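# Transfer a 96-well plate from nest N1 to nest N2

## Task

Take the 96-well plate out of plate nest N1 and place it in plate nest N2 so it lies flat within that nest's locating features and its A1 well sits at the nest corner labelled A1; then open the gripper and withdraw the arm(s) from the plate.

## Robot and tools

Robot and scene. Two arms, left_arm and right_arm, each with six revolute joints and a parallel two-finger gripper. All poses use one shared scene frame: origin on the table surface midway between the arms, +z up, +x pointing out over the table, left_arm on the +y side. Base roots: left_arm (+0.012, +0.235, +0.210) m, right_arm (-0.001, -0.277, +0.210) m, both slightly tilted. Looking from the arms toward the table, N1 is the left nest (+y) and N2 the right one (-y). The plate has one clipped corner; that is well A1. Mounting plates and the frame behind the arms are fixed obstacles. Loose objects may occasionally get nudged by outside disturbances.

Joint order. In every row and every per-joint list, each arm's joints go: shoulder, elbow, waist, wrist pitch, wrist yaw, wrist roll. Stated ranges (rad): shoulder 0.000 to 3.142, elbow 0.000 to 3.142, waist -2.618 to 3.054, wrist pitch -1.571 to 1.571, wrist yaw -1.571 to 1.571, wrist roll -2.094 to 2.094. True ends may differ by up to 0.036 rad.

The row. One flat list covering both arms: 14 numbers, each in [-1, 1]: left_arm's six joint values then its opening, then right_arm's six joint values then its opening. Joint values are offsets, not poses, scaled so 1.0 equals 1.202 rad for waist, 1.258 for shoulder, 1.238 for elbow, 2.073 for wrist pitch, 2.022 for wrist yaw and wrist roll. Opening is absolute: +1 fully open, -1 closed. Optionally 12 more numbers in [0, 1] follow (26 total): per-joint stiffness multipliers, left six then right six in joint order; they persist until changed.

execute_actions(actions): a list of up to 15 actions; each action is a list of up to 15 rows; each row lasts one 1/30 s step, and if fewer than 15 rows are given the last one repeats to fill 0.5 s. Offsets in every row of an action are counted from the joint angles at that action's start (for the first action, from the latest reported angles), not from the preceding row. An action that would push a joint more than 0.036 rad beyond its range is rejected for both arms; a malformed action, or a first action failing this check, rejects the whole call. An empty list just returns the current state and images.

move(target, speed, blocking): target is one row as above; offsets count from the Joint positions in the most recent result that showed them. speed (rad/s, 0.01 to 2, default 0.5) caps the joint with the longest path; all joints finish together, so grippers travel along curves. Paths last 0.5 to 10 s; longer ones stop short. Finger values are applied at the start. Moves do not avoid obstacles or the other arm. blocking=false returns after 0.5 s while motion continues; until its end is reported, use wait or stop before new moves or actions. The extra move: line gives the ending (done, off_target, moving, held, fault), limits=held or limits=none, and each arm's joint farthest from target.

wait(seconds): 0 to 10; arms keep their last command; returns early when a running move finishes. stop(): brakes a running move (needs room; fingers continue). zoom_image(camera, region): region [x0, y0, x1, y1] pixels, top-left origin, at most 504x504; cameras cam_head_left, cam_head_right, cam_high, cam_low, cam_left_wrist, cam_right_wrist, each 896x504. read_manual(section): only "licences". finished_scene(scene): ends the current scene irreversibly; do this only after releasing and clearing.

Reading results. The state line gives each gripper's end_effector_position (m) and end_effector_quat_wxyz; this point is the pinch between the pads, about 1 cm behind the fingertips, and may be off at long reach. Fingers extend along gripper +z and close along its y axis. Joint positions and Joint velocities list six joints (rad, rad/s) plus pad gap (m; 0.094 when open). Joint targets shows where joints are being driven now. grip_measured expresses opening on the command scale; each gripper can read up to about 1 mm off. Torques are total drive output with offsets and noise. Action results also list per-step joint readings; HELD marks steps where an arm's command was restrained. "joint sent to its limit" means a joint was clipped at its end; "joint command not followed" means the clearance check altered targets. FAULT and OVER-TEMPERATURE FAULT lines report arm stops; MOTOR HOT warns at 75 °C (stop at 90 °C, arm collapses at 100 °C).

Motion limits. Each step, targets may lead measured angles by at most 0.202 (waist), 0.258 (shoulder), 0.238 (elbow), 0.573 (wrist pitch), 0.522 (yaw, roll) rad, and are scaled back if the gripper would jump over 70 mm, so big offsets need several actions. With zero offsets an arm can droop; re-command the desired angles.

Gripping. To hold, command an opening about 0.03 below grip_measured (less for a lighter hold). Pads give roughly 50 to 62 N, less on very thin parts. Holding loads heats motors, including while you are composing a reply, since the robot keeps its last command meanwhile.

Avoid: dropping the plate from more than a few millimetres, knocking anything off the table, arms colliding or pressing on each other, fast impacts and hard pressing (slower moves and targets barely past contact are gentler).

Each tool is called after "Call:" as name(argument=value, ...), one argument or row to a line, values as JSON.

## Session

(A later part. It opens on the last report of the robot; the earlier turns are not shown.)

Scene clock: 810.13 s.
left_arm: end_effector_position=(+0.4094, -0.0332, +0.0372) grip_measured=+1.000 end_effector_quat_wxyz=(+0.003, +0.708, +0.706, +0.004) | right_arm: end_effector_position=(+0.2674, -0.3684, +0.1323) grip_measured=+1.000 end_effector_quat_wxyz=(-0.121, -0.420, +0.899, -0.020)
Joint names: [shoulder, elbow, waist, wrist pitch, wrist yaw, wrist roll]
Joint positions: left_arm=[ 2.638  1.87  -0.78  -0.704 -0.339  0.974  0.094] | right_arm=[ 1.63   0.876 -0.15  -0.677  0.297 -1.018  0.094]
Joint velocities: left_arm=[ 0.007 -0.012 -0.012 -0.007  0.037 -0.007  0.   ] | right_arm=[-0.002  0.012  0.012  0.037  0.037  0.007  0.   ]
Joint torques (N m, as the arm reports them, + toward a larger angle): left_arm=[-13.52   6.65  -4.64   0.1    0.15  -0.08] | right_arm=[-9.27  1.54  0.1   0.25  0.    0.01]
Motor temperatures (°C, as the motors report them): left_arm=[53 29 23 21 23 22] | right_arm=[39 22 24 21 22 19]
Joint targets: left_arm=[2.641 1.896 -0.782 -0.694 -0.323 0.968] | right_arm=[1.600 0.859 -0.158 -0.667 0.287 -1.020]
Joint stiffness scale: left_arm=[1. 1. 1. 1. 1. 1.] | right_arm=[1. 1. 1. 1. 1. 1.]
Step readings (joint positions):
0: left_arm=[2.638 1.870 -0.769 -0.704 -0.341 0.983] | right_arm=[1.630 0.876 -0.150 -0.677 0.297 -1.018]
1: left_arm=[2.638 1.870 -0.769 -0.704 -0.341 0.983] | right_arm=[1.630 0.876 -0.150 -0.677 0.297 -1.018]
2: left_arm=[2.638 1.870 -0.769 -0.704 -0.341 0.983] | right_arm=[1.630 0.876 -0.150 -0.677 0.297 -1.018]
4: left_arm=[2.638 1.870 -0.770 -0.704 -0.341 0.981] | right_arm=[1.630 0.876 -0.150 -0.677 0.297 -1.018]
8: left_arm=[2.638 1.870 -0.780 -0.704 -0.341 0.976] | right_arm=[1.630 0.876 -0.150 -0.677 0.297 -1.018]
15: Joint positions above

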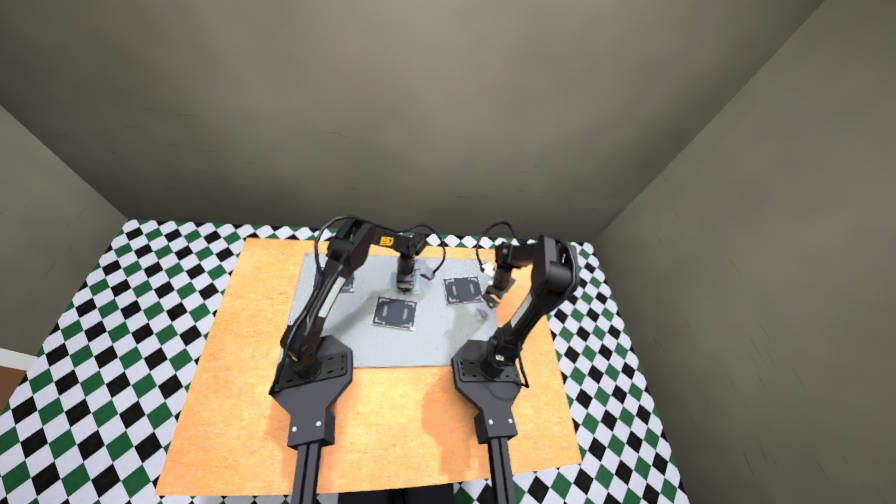

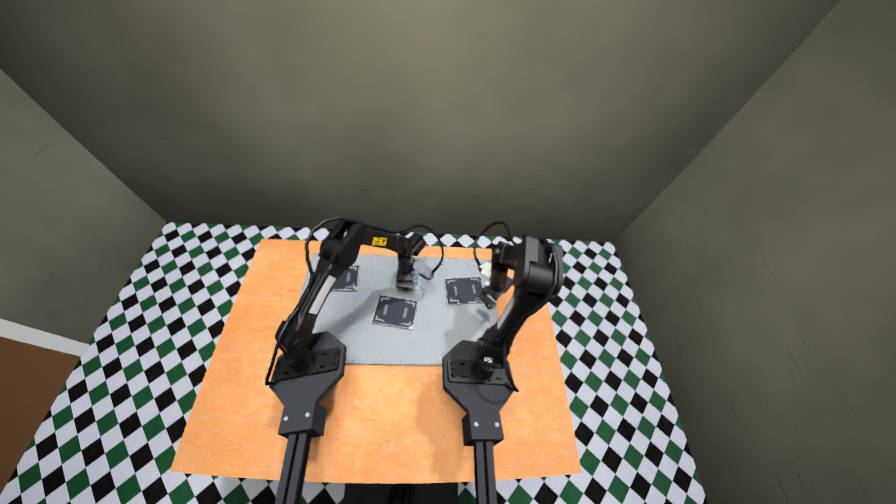

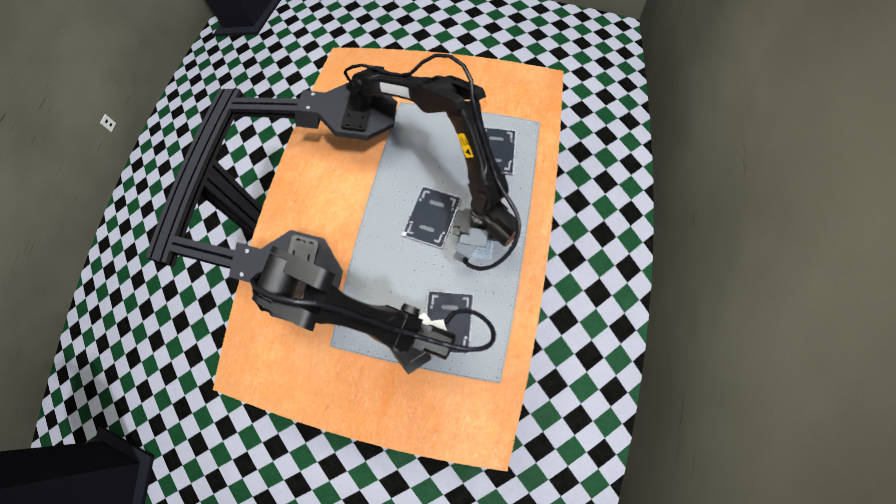

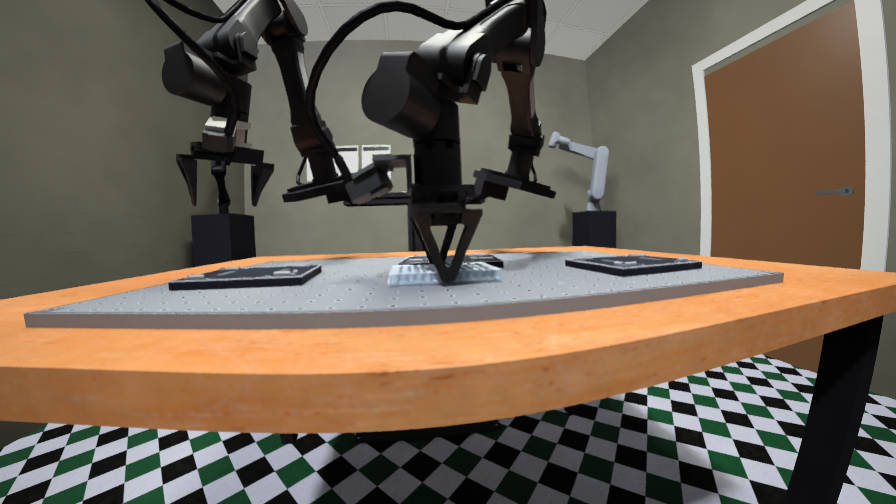

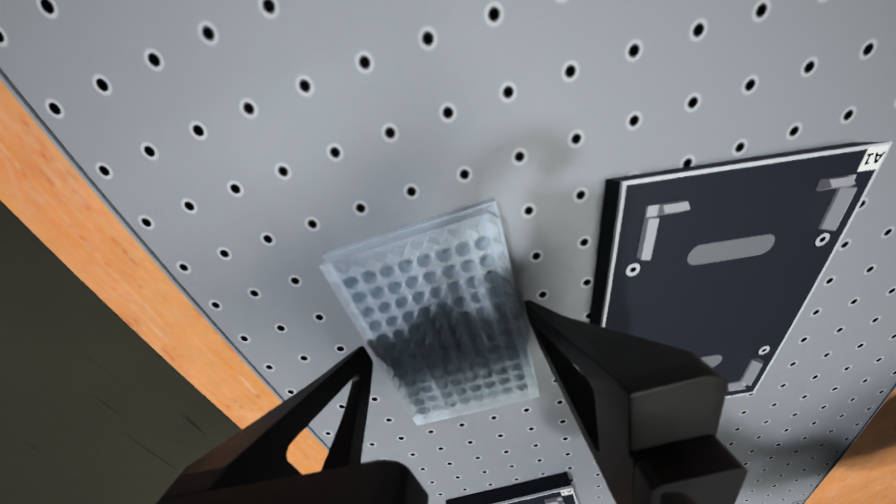

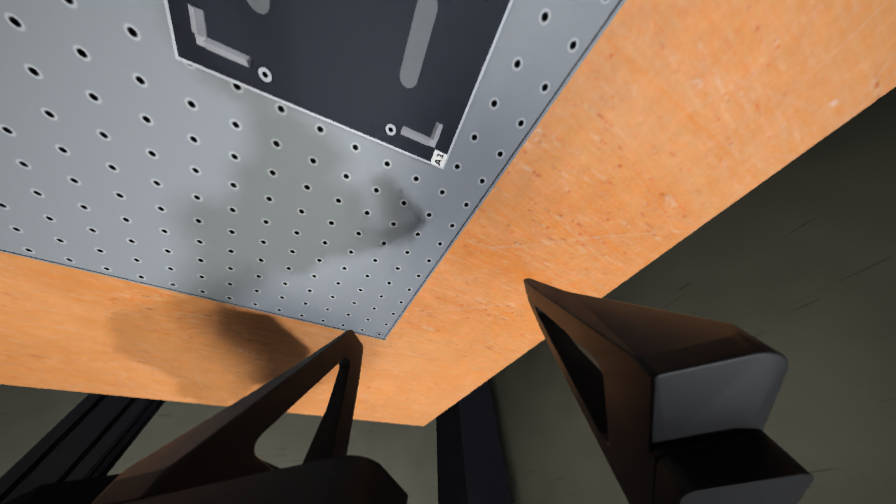

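Call:
execute_actions(
  actions=[
    [[0.008,0.021,-0.002,0.005,0.008,-0.003,1,-0.024,-0.014,-0.006,0.005,-0.005,-0.001,1],[0.013,0.021,-0.002,0.006,0.008,-0.003,1,-0.024,-0.014,-0.006,0.005,-0.005,-0.001,1],[0.017,0.021,-0.002,0.006,0.008,-0.003,1,-0.024,-0.014,-0.006,0.005,-0.005,-0.001,1],[0.017,0.021,-0.002,0.007,0.008,-0.003,1,-0.024,-0.014,-0.006,0.005,-0.005,-0.001,1],[0.017,0.021,-0.002,0.007,0.008,-0.003,1,-0.024,-0.014,-0.006,0.005,-0.005,-0.001,1],[0.009,0.021,-0.002,0.007,0.008,-0.003,1,-0.024,-0.014,-0.006,0.005,-0.005,-0.001,1]],
  ],
)

Scene clock: 818.23 s.
left_arm: end_effector_position=(+0.4066, -0.0334, +0.0320) grip_measured=+1.000 end_effector_quat_wxyz=(+0.000, +0.708, +0.706, +0.004) | right_arm: end_effector_position=(+0.2674, -0.3683, +0.1323) grip_measured=+1.000 end_effector_quat_wxyz=(-0.121, -0.420, +0.899, -0.020)
Joint names: [shoulder, elbow, waist, wrist pitch, wrist yaw, wrist roll]
Joint positions: left_arm=[ 2.65   1.87  -0.78  -0.698 -0.339  0.973  0.094] | right_arm=[ 1.63   0.876 -0.15  -0.677  0.296 -1.018  0.094]
Joint velocities: left_arm=[ 0.002 -0.007 -0.002  0.066  0.022  0.007  0.   ] | right_arm=[-0.007  0.007 -0.022 -0.037  0.022  0.022  0.   ]
Joint torques (N m, as the arm reports them, + toward a larger angle): left_arm=[-13.78   6.6   -4.55   0.07   0.15  -0.09] | right_arm=[-9.29  1.52  0.04  0.23 -0.01  0.  ]
Motor temperatures (°C, as the motors report them): left_arm=[53 29 23 21 23 22] | right_arm=[39 22 24 21 22 19]
Joint targets: left_arm=[2.649 1.896 -0.782 -0.689 -0.323 0.968] | right_arm=[1.600 0.859 -0.158 -0.667 0.286 -1.020]
Joint stiffness scale: left_arm=[1. 1. 1. 1. 1. 1.] | right_arm=[1. 1. 1. 1. 1. 1.]
Step readings (joint positions):
0: left_arm=[2.638 1.870 -0.780 -0.704 -0.339 0.973] | right_arm=[1.630 0.876 -0.150 -0.677 0.297 -1.018]
1: left_arm=[2.638 1.870 -0.780 -0.704 -0.339 0.973] | right_arm=[1.630 0.876 -0.150 -0.677 0.297 -1.018]
2: left_arm=[2.639 1.870 -0.780 -0.703 -0.339 0.973] | right_arm=[1.630 0.876 -0.150 -0.677 0.296 -1.018]
4: left_arm=[2.643 1.870 -0.780 -0.701 -0.339 0.973] | right_arm=[1.630 0.876 -0.150 -0.677 0.296 -1.018]
8: left_arm=[2.650 1.870 -0.780 -0.700 -0.339 0.973] | right_arm=[1.630 0.876 -0.150 -0.677 0.296 -1.018]
15: Joint positions above

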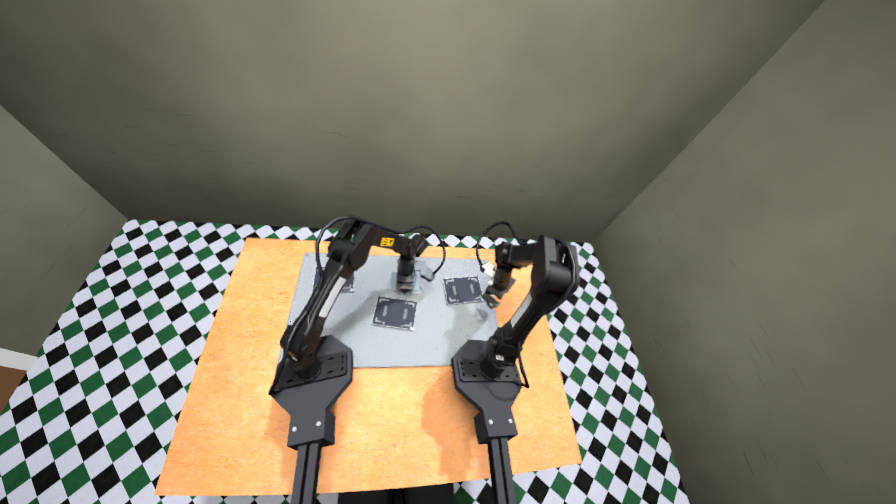

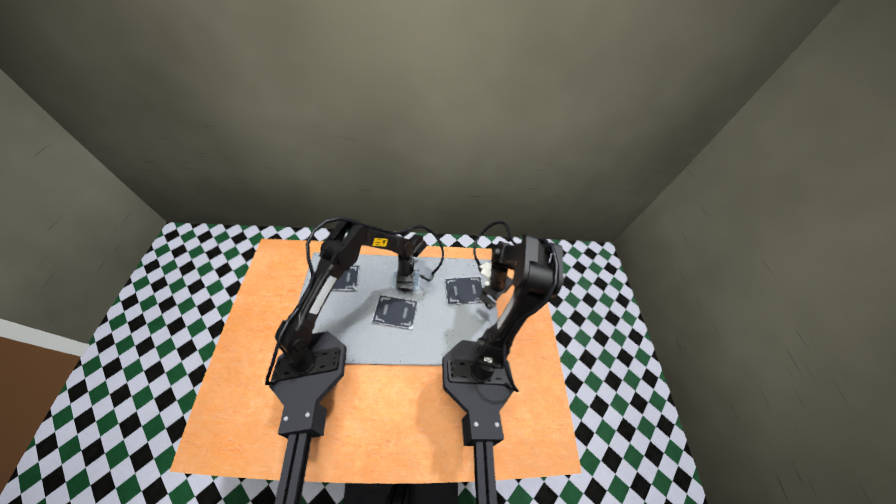

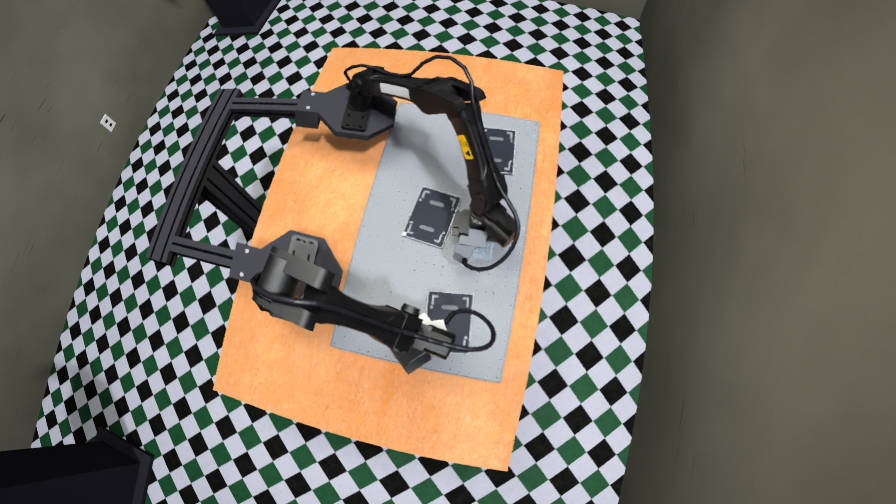

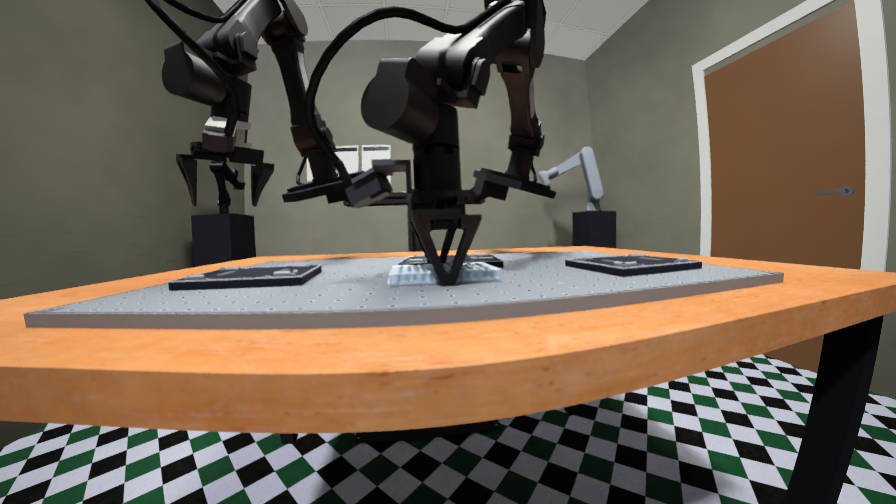

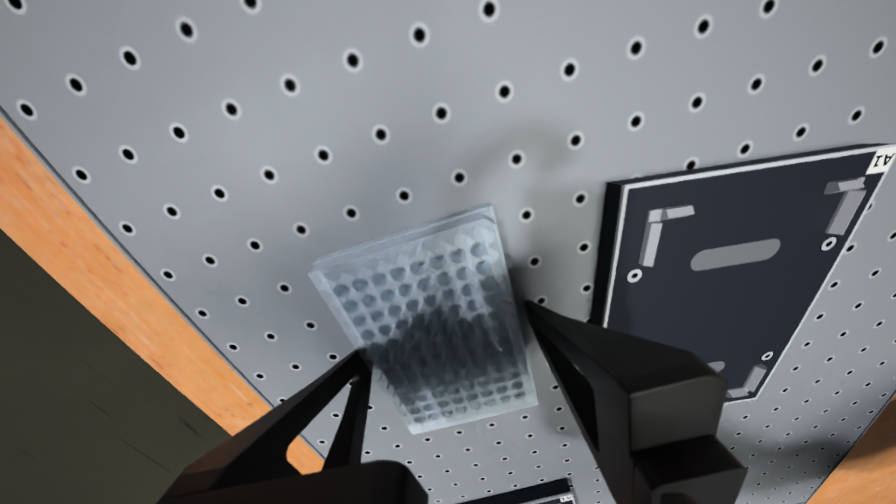

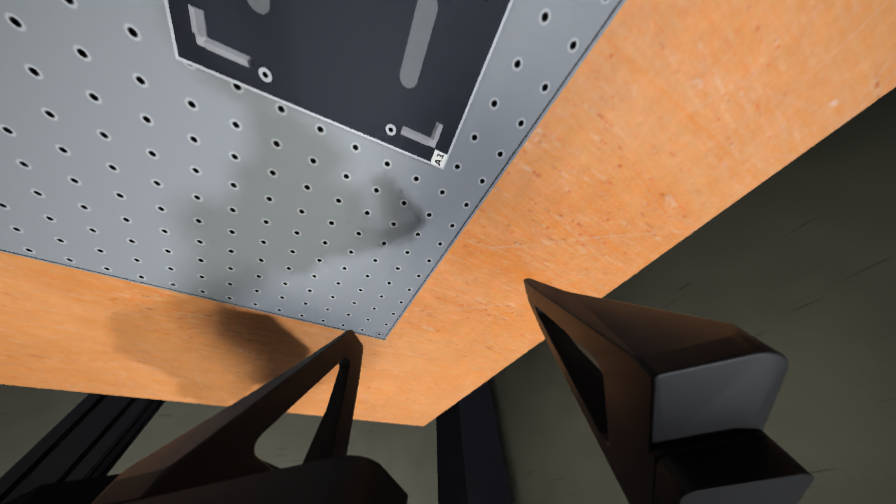

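Call:
zoom_image(
  camera="cam_left_wrist",
  region=[280, 150, 620, 450],
)

Call:
zoom_image(
  camera="cam_low",
  region=[360, 200, 540, 310],
)

Region (280, 150, 620, 450) of cam_left_wrist's 896x504 image, scaled by 1.482, with more detail than that image has; it fills the top 445 rows of this view, and the rest is white.

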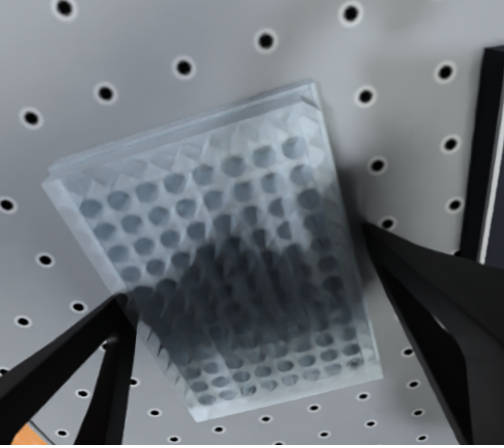

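Region (360, 200, 540, 310) of cam_low's 896x504 image, scaled by 2.800, with more detail than that image has.

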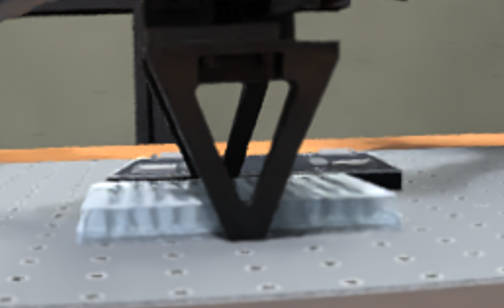

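Call:
execute_actions(
  actions=[
    [[-0.001,0.021,-0.002,0.004,0.008,-0.002,0.95,-0.024,-0.014,-0.006,0.005,-0.005,-0.001,1],[-0.001,0.021,-0.002,0.004,0.008,-0.002,0.92,-0.024,-0.014,-0.006,0.005,-0.005,-0.001,1],[-0.001,0.021,-0.002,0.004,0.008,-0.002,0.90,-0.024,-0.014,-0.006,0.005,-0.005,-0.001,1],[-0.001,0.021,-0.002,0.004,0.008,-0.002,0.88,-0.024,-0.014,-0.006,0.005,-0.005,-0.001,1],[-0.001,0.021,-0.002,0.004,0.008,-0.002,0.86,-0.024,-0.014,-0.006,0.005,-0.005,-0.001,1],[-0.001,0.021,-0.002,0.004,0.008,-0.002,0.85,-0.024,-0.014,-0.006,0.005,-0.005,-0.001,1],[-0.001,0.021,-0.002,0.004,0.008,-0.002,0.84,-0.024,-0.014,-0.006,0.005,-0.005,-0.001,1],[-0.001,0.021,-0.002,0.004,0.008,-0.002,0.83,-0.024,-0.014,-0.006,0.005,-0.005,-0.001,1],[-0.001,0.021,-0.002,0.004,0.008,-0.002,0.82,-0.024,-0.014,-0.006,0.005,-0.005,-0.001,1],[-0.001,0.021,-0.002,0.004,0.008,-0.002,0.81,-0.024,-0.014,-0.006,0.005,-0.005,-0.001,1],[-0.001,0.021,-0.002,0.004,0.008,-0.002,0.80,-0.024,-0.014,-0.006,0.005,-0.005,-0.001,1]],
  ],
)

Scene clock: 831.33 s.
left_arm: end_effector_position=(+0.4067, -0.0335, +0.0320) grip_measured=+0.811 end_effector_quat_wxyz=(+0.000, +0.708, +0.706, +0.004) | right_arm: end_effector_position=(+0.2674, -0.3683, +0.1323) grip_measured=+1.000 end_effector_quat_wxyz=(-0.120, -0.420, +0.899, -0.020)
Joint names: [shoulder, elbow, waist, wrist pitch, wrist yaw, wrist roll]
Joint positions: left_arm=[ 2.65   1.87  -0.78  -0.698 -0.339  0.973  0.085] | right_arm=[ 1.63   0.876 -0.15  -0.677  0.296 -1.018  0.094]
Joint velocities: left_arm=[ 0.002  0.002 -0.002  0.022 -0.022 -0.022 -0.001] | right_arm=[-0.007  0.002  0.002 -0.007 -0.007  0.051  0.   ]
Joint torques (N m, as the arm reports them, + toward a larger angle): left_arm=[-13.82   6.6   -4.56   0.07   0.15  -0.07] | right_arm=[-9.27  1.5   0.08  0.24 -0.02  0.  ]
Motor temperatures (°C, as the motors report them): left_arm=[54 29 23 21 23 22] | right_arm=[39 22 24 21 22 19]
Joint targets: left_arm=[2.649 1.896 -0.782 -0.690 -0.323 0.969] | right_arm=[1.600 0.859 -0.158 -0.667 0.286 -1.020]
Joint stiffness scale: left_arm=[1. 1. 1. 1. 1. 1.] | right_arm=[1. 1. 1. 1. 1. 1.]
Step readings (joint positions):
0: left_arm=[2.650 1.870 -0.780 -0.698 -0.339 0.973] | right_arm=[1.630 0.876 -0.150 -0.677 0.296 -1.018]
1: left_arm=[2.650 1.870 -0.780 -0.698 -0.339 0.973] | right_arm=[1.630 0.876 -0.150 -0.677 0.296 -1.018]
2: left_arm=[2.650 1.870 -0.780 -0.698 -0.339 0.973] | right_arm=[1.630 0.876 -0.150 -0.677 0.296 -1.018]
4: left_arm=[2.650 1.870 -0.780 -0.698 -0.339 0.973] | right_arm=[1.630 0.876 -0.150 -0.677 0.296 -1.018]
8: left_arm=[2.650 1.870 -0.780 -0.698 -0.339 0.973] | right_arm=[1.630 0.876 -0.150 -0.677 0.296 -1.018]
15: Joint positions above

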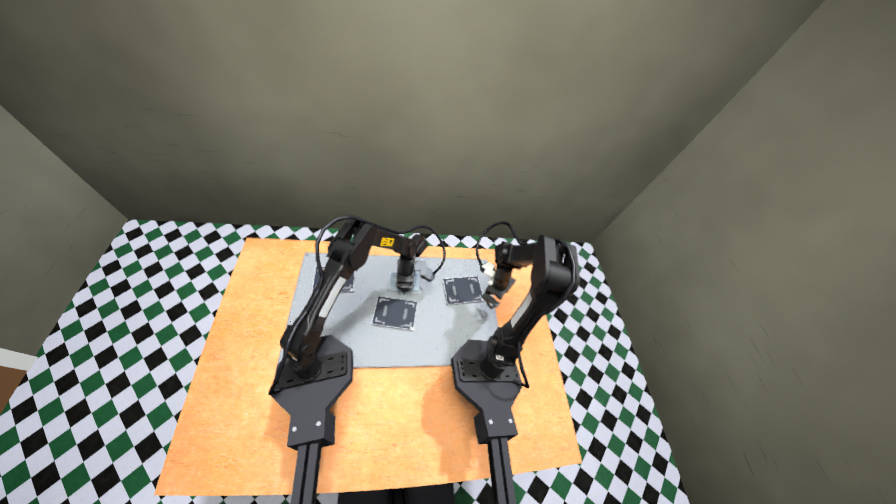

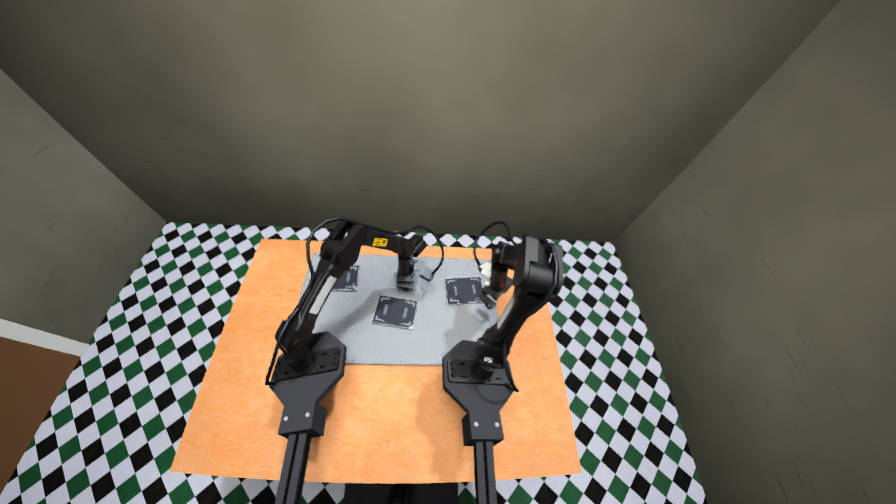

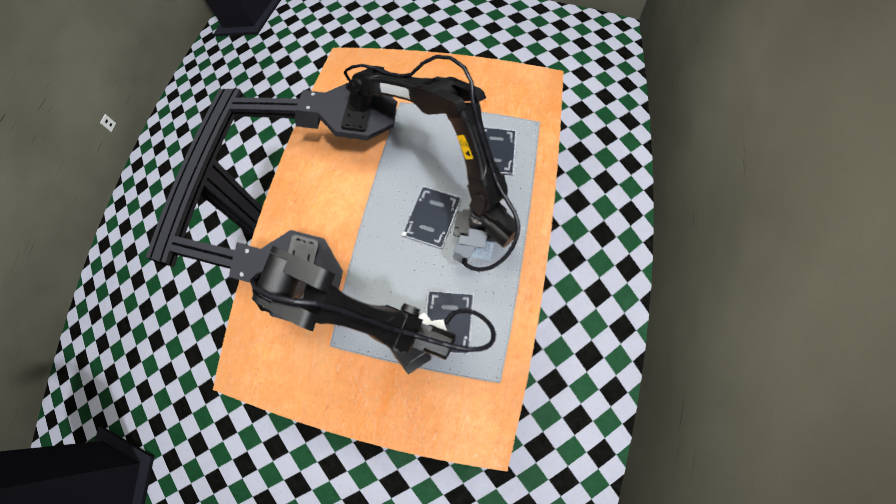

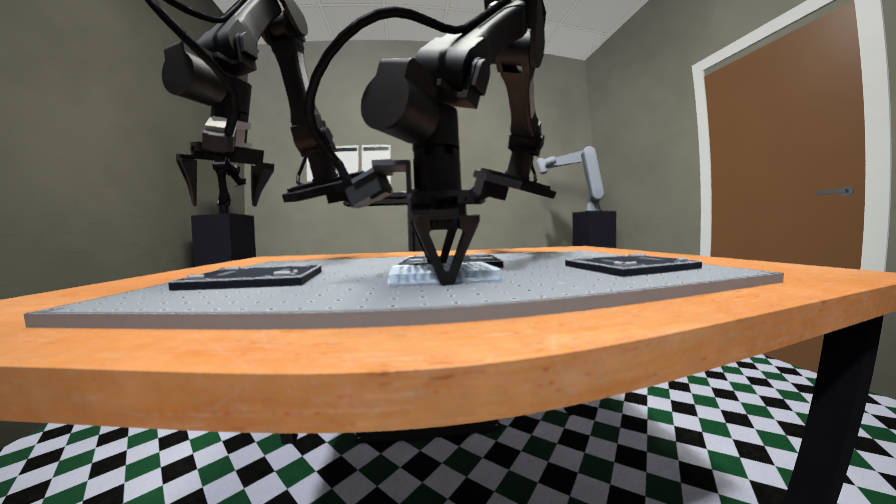

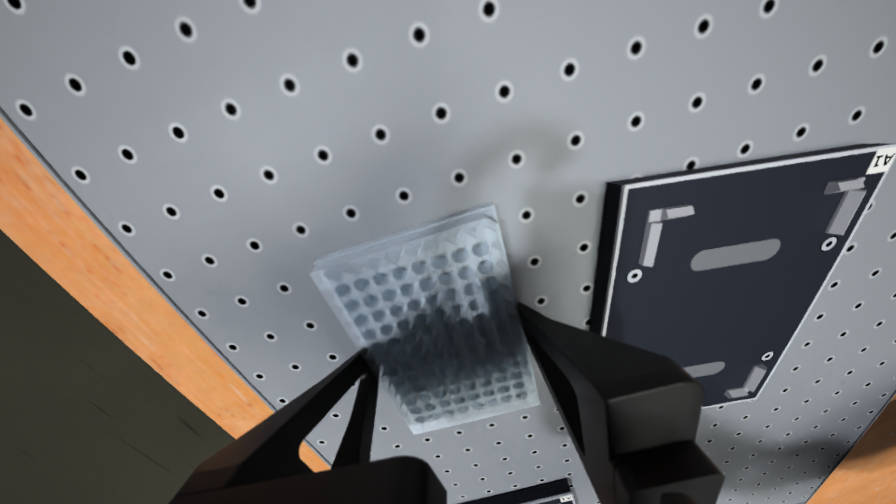

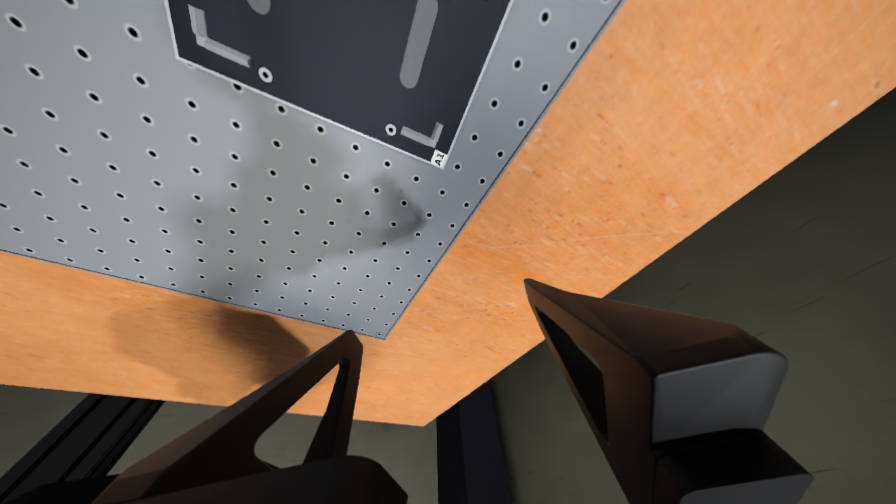

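Call:
execute_actions(
  actions=[
    [[-0.001,0.021,-0.002,0.004,0.008,-0.002,0.80,-0.024,-0.014,-0.006,0.005,-0.005,-0.001,1],[-0.001,0.021,-0.002,0.004,0.008,-0.002,0.79,-0.024,-0.014,-0.006,0.005,-0.005,-0.001,1],[-0.001,0.021,-0.002,0.004,0.008,-0.002,0.78,-0.024,-0.014,-0.006,0.005,-0.005,-0.001,1]],
  ],
)

Scene clock: 845.63 s.
left_arm: end_effector_position=(+0.4067, -0.0335, +0.0320) grip_measured=+0.795 end_effector_quat_wxyz=(+0.000, +0.708, +0.706, +0.004) | right_arm: end_effector_position=(+0.2674, -0.3683, +0.1323) grip_measured=+1.000 end_effector_quat_wxyz=(-0.120, -0.420, +0.899, -0.020)
Joint names: [shoulder, elbow, waist, wrist pitch, wrist yaw, wrist roll]
Joint positions: left_arm=[ 2.65   1.87  -0.78  -0.698 -0.339  0.973  0.084] | right_arm=[ 1.63   0.876 -0.15  -0.677  0.296 -1.018  0.094]
Joint velocities: left_arm=[-0.002 -0.002  0.012 -0.007 -0.037 -0.037  0.   ] | right_arm=[-0.007 -0.017 -0.002 -0.051  0.007  0.037  0.   ]
Joint torques (N m, as the arm reports them, + toward a larger angle): left_arm=[-13.82   6.59  -4.55   0.07   0.15  -0.08] | right_arm=[-9.3   1.49  0.06  0.24  0.    0.  ]
Motor temperatures (°C, as the motors report them): left_arm=[54 29 23 21 23 22] | right_arm=[39 22 24 21 22 19]
Joint targets: left_arm=[2.649 1.896 -0.782 -0.690 -0.323 0.969] | right_arm=[1.600 0.859 -0.158 -0.667 0.286 -1.020]
Joint stiffness scale: left_arm=[1. 1. 1. 1. 1. 1.] | right_arm=[1. 1. 1. 1. 1. 1.]
Step readings (joint positions):
0: left_arm=[2.650 1.870 -0.780 -0.698 -0.339 0.973] | right_arm=[1.630 0.876 -0.150 -0.677 0.296 -1.018]
1: left_arm=[2.650 1.870 -0.780 -0.698 -0.339 0.973] | right_arm=[1.630 0.876 -0.150 -0.677 0.296 -1.018]
2: left_arm=[2.650 1.870 -0.780 -0.698 -0.339 0.973] | right_arm=[1.630 0.876 -0.150 -0.677 0.296 -1.018]
4: left_arm=[2.650 1.870 -0.780 -0.698 -0.339 0.973] | right_arm=[1.630 0.876 -0.150 -0.677 0.296 -1.018]
8: left_arm=[2.650 1.870 -0.780 -0.698 -0.339 0.973] | right_arm=[1.630 0.876 -0.150 -0.677 0.296 -1.018]
15: Joint positions above

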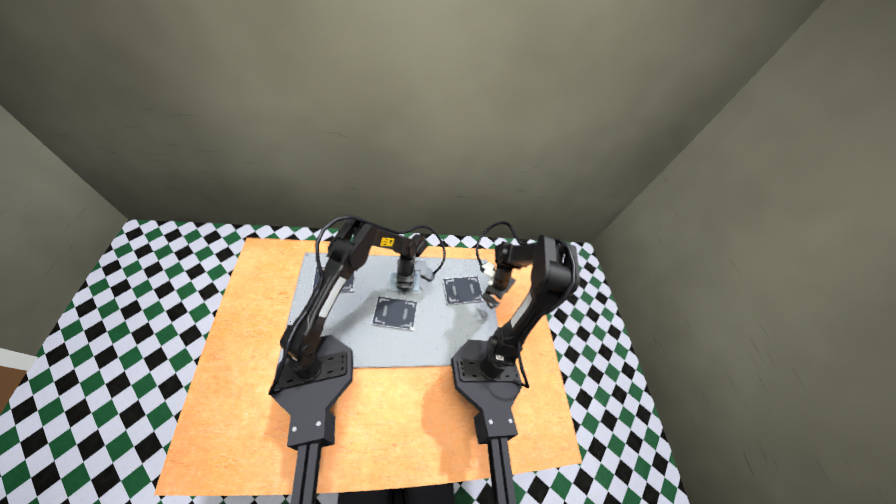

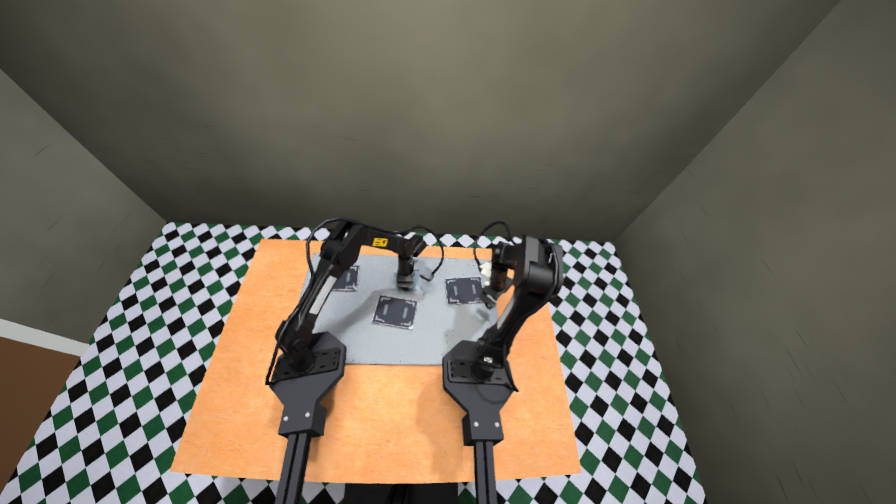

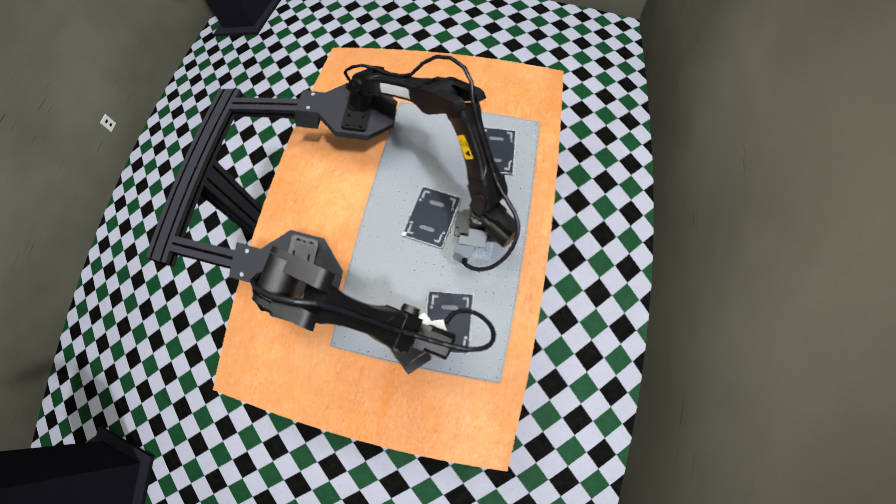

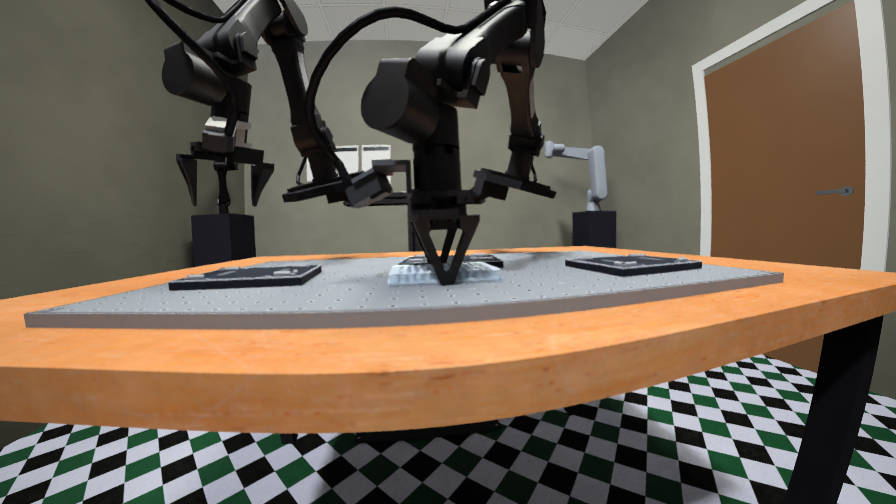

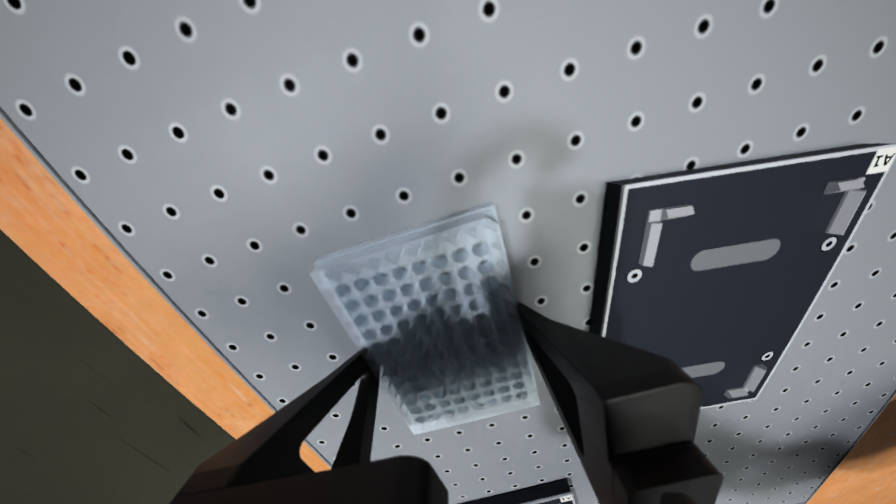

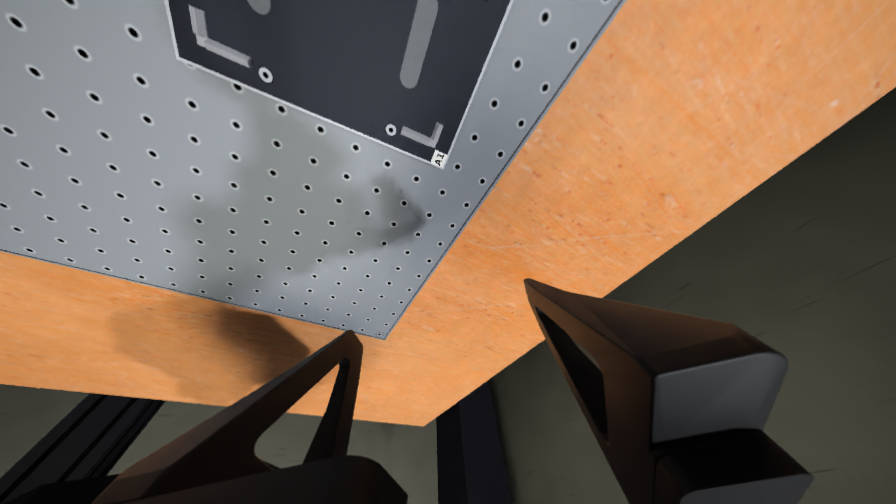

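Call:
execute_actions(
  actions=[
    [[-0.001,0.021,-0.002,0.004,0.008,-0.002,0.77,-0.024,-0.014,-0.006,0.005,-0.005,-0.001,1],[-0.001,0.021,-0.002,0.004,0.008,-0.002,0.765,-0.024,-0.014,-0.006,0.005,-0.005,-0.001,1],[-0.001,0.021,-0.002,0.004,0.008,-0.002,0.76,-0.024,-0.014,-0.006,0.005,-0.005,-0.001,1],[-0.001,0.021,-0.002,0.004,0.008,-0.002,0.755,-0.024,-0.014,-0.006,0.005,-0.005,-0.001,1],[-0.001,0.021,-0.002,0.004,0.008,-0.002,0.75,-0.024,-0.014,-0.006,0.005,-0.005,-0.001,1]],
  ],
)

Scene clock: 853.93 s.
left_arm: end_effector_position=(+0.4067, -0.0335, +0.0320) grip_measured=+0.781 end_effector_quat_wxyz=(+0.000, +0.708, +0.706, +0.004) | right_arm: end_effector_position=(+0.2674, -0.3682, +0.1322) grip_measured=+1.000 end_effector_quat_wxyz=(-0.120, -0.420, +0.899, -0.020)
Joint names: [shoulder, elbow, waist, wrist pitch, wrist yaw, wrist roll]
Joint positions: left_arm=[ 2.65   1.87  -0.78  -0.698 -0.339  0.973  0.084] | right_arm=[ 1.63   0.876 -0.15  -0.677  0.295 -1.018  0.094]
Joint velocities: left_arm=[-0.002  0.002 -0.017 -0.051 -0.066 -0.037  0.   ] | right_arm=[ 0.007  0.017 -0.007  0.007 -0.037 -0.051  0.   ]
Joint torques (N m, as the arm reports them, + toward a larger angle): left_arm=[-13.81   6.61  -4.55   0.07   0.14  -0.07] | right_arm=[-9.24  1.48  0.06  0.25 -0.01  0.  ]
Motor temperatures (°C, as the motors report them): left_arm=[55 29 23 21 23 22] | right_arm=[39 22 24 21 22 19]
Joint targets: left_arm=[2.649 1.896 -0.782 -0.690 -0.323 0.969] | right_arm=[1.600 0.859 -0.158 -0.667 0.286 -1.020]
Joint stiffness scale: left_arm=[1. 1. 1. 1. 1. 1.] | right_arm=[1. 1. 1. 1. 1. 1.]
Step readings (joint positions):
0: left_arm=[2.650 1.870 -0.780 -0.698 -0.339 0.973] | right_arm=[1.630 0.876 -0.150 -0.677 0.295 -1.018]
1: left_arm=[2.650 1.870 -0.780 -0.698 -0.339 0.973] | right_arm=[1.630 0.876 -0.150 -0.677 0.295 -1.018]
2: left_arm=[2.650 1.870 -0.780 -0.698 -0.339 0.973] | right_arm=[1.630 0.876 -0.150 -0.677 0.295 -1.018]
4: left_arm=[2.650 1.870 -0.780 -0.698 -0.339 0.973] | right_arm=[1.630 0.876 -0.150 -0.677 0.295 -1.018]
8: left_arm=[2.650 1.870 -0.780 -0.698 -0.339 0.973] | right_arm=[1.630 0.876 -0.150 -0.677 0.295 -1.018]
15: Joint positions above

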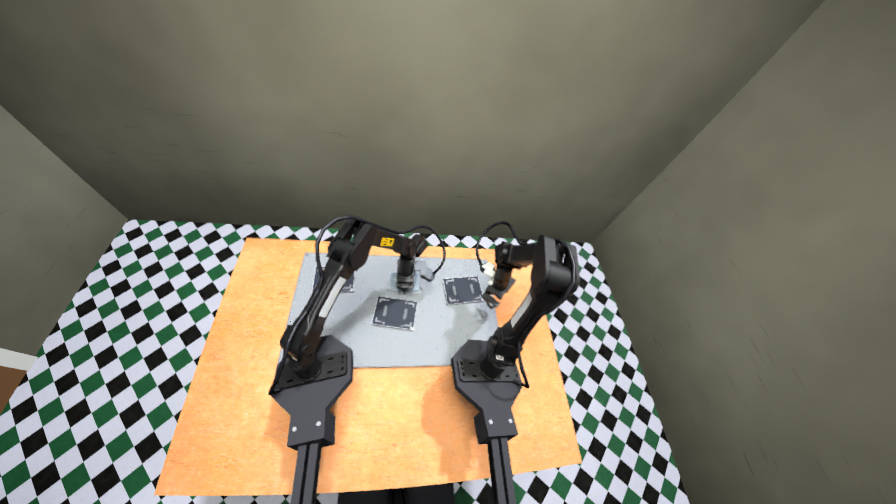

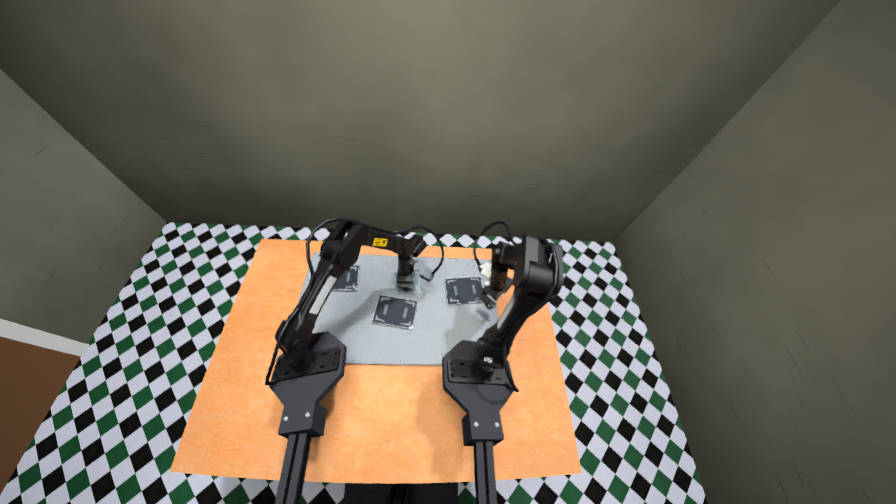

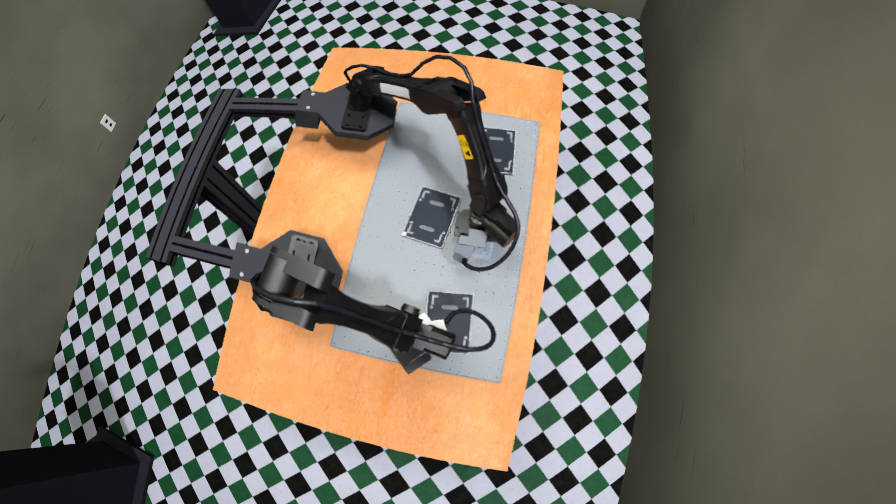

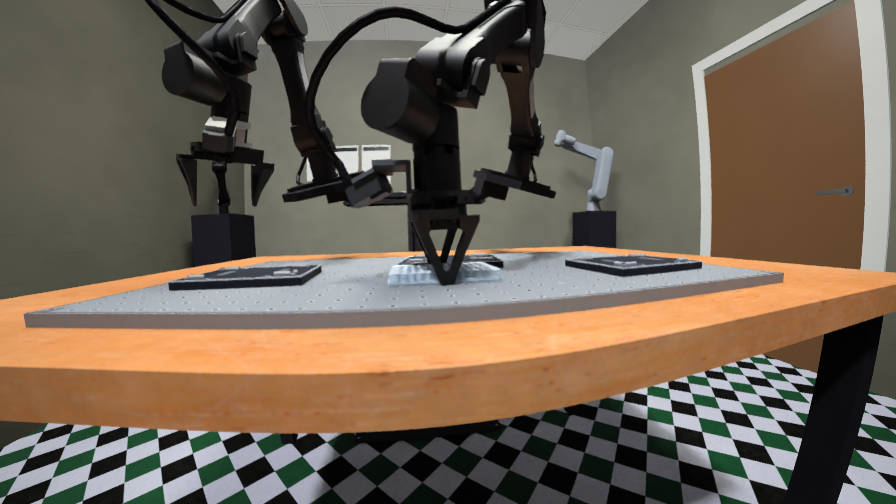

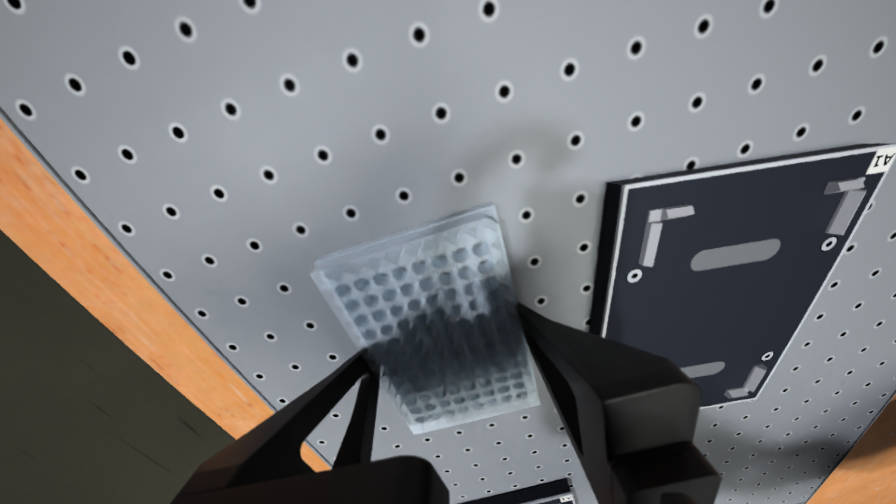

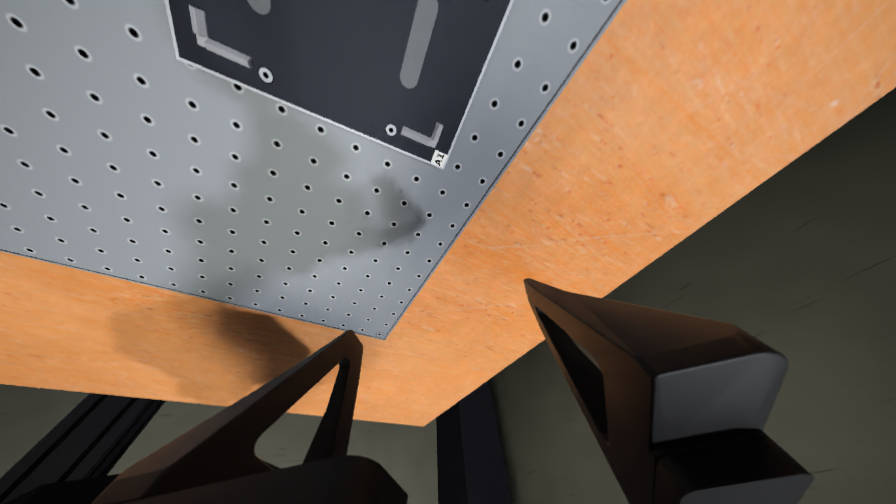

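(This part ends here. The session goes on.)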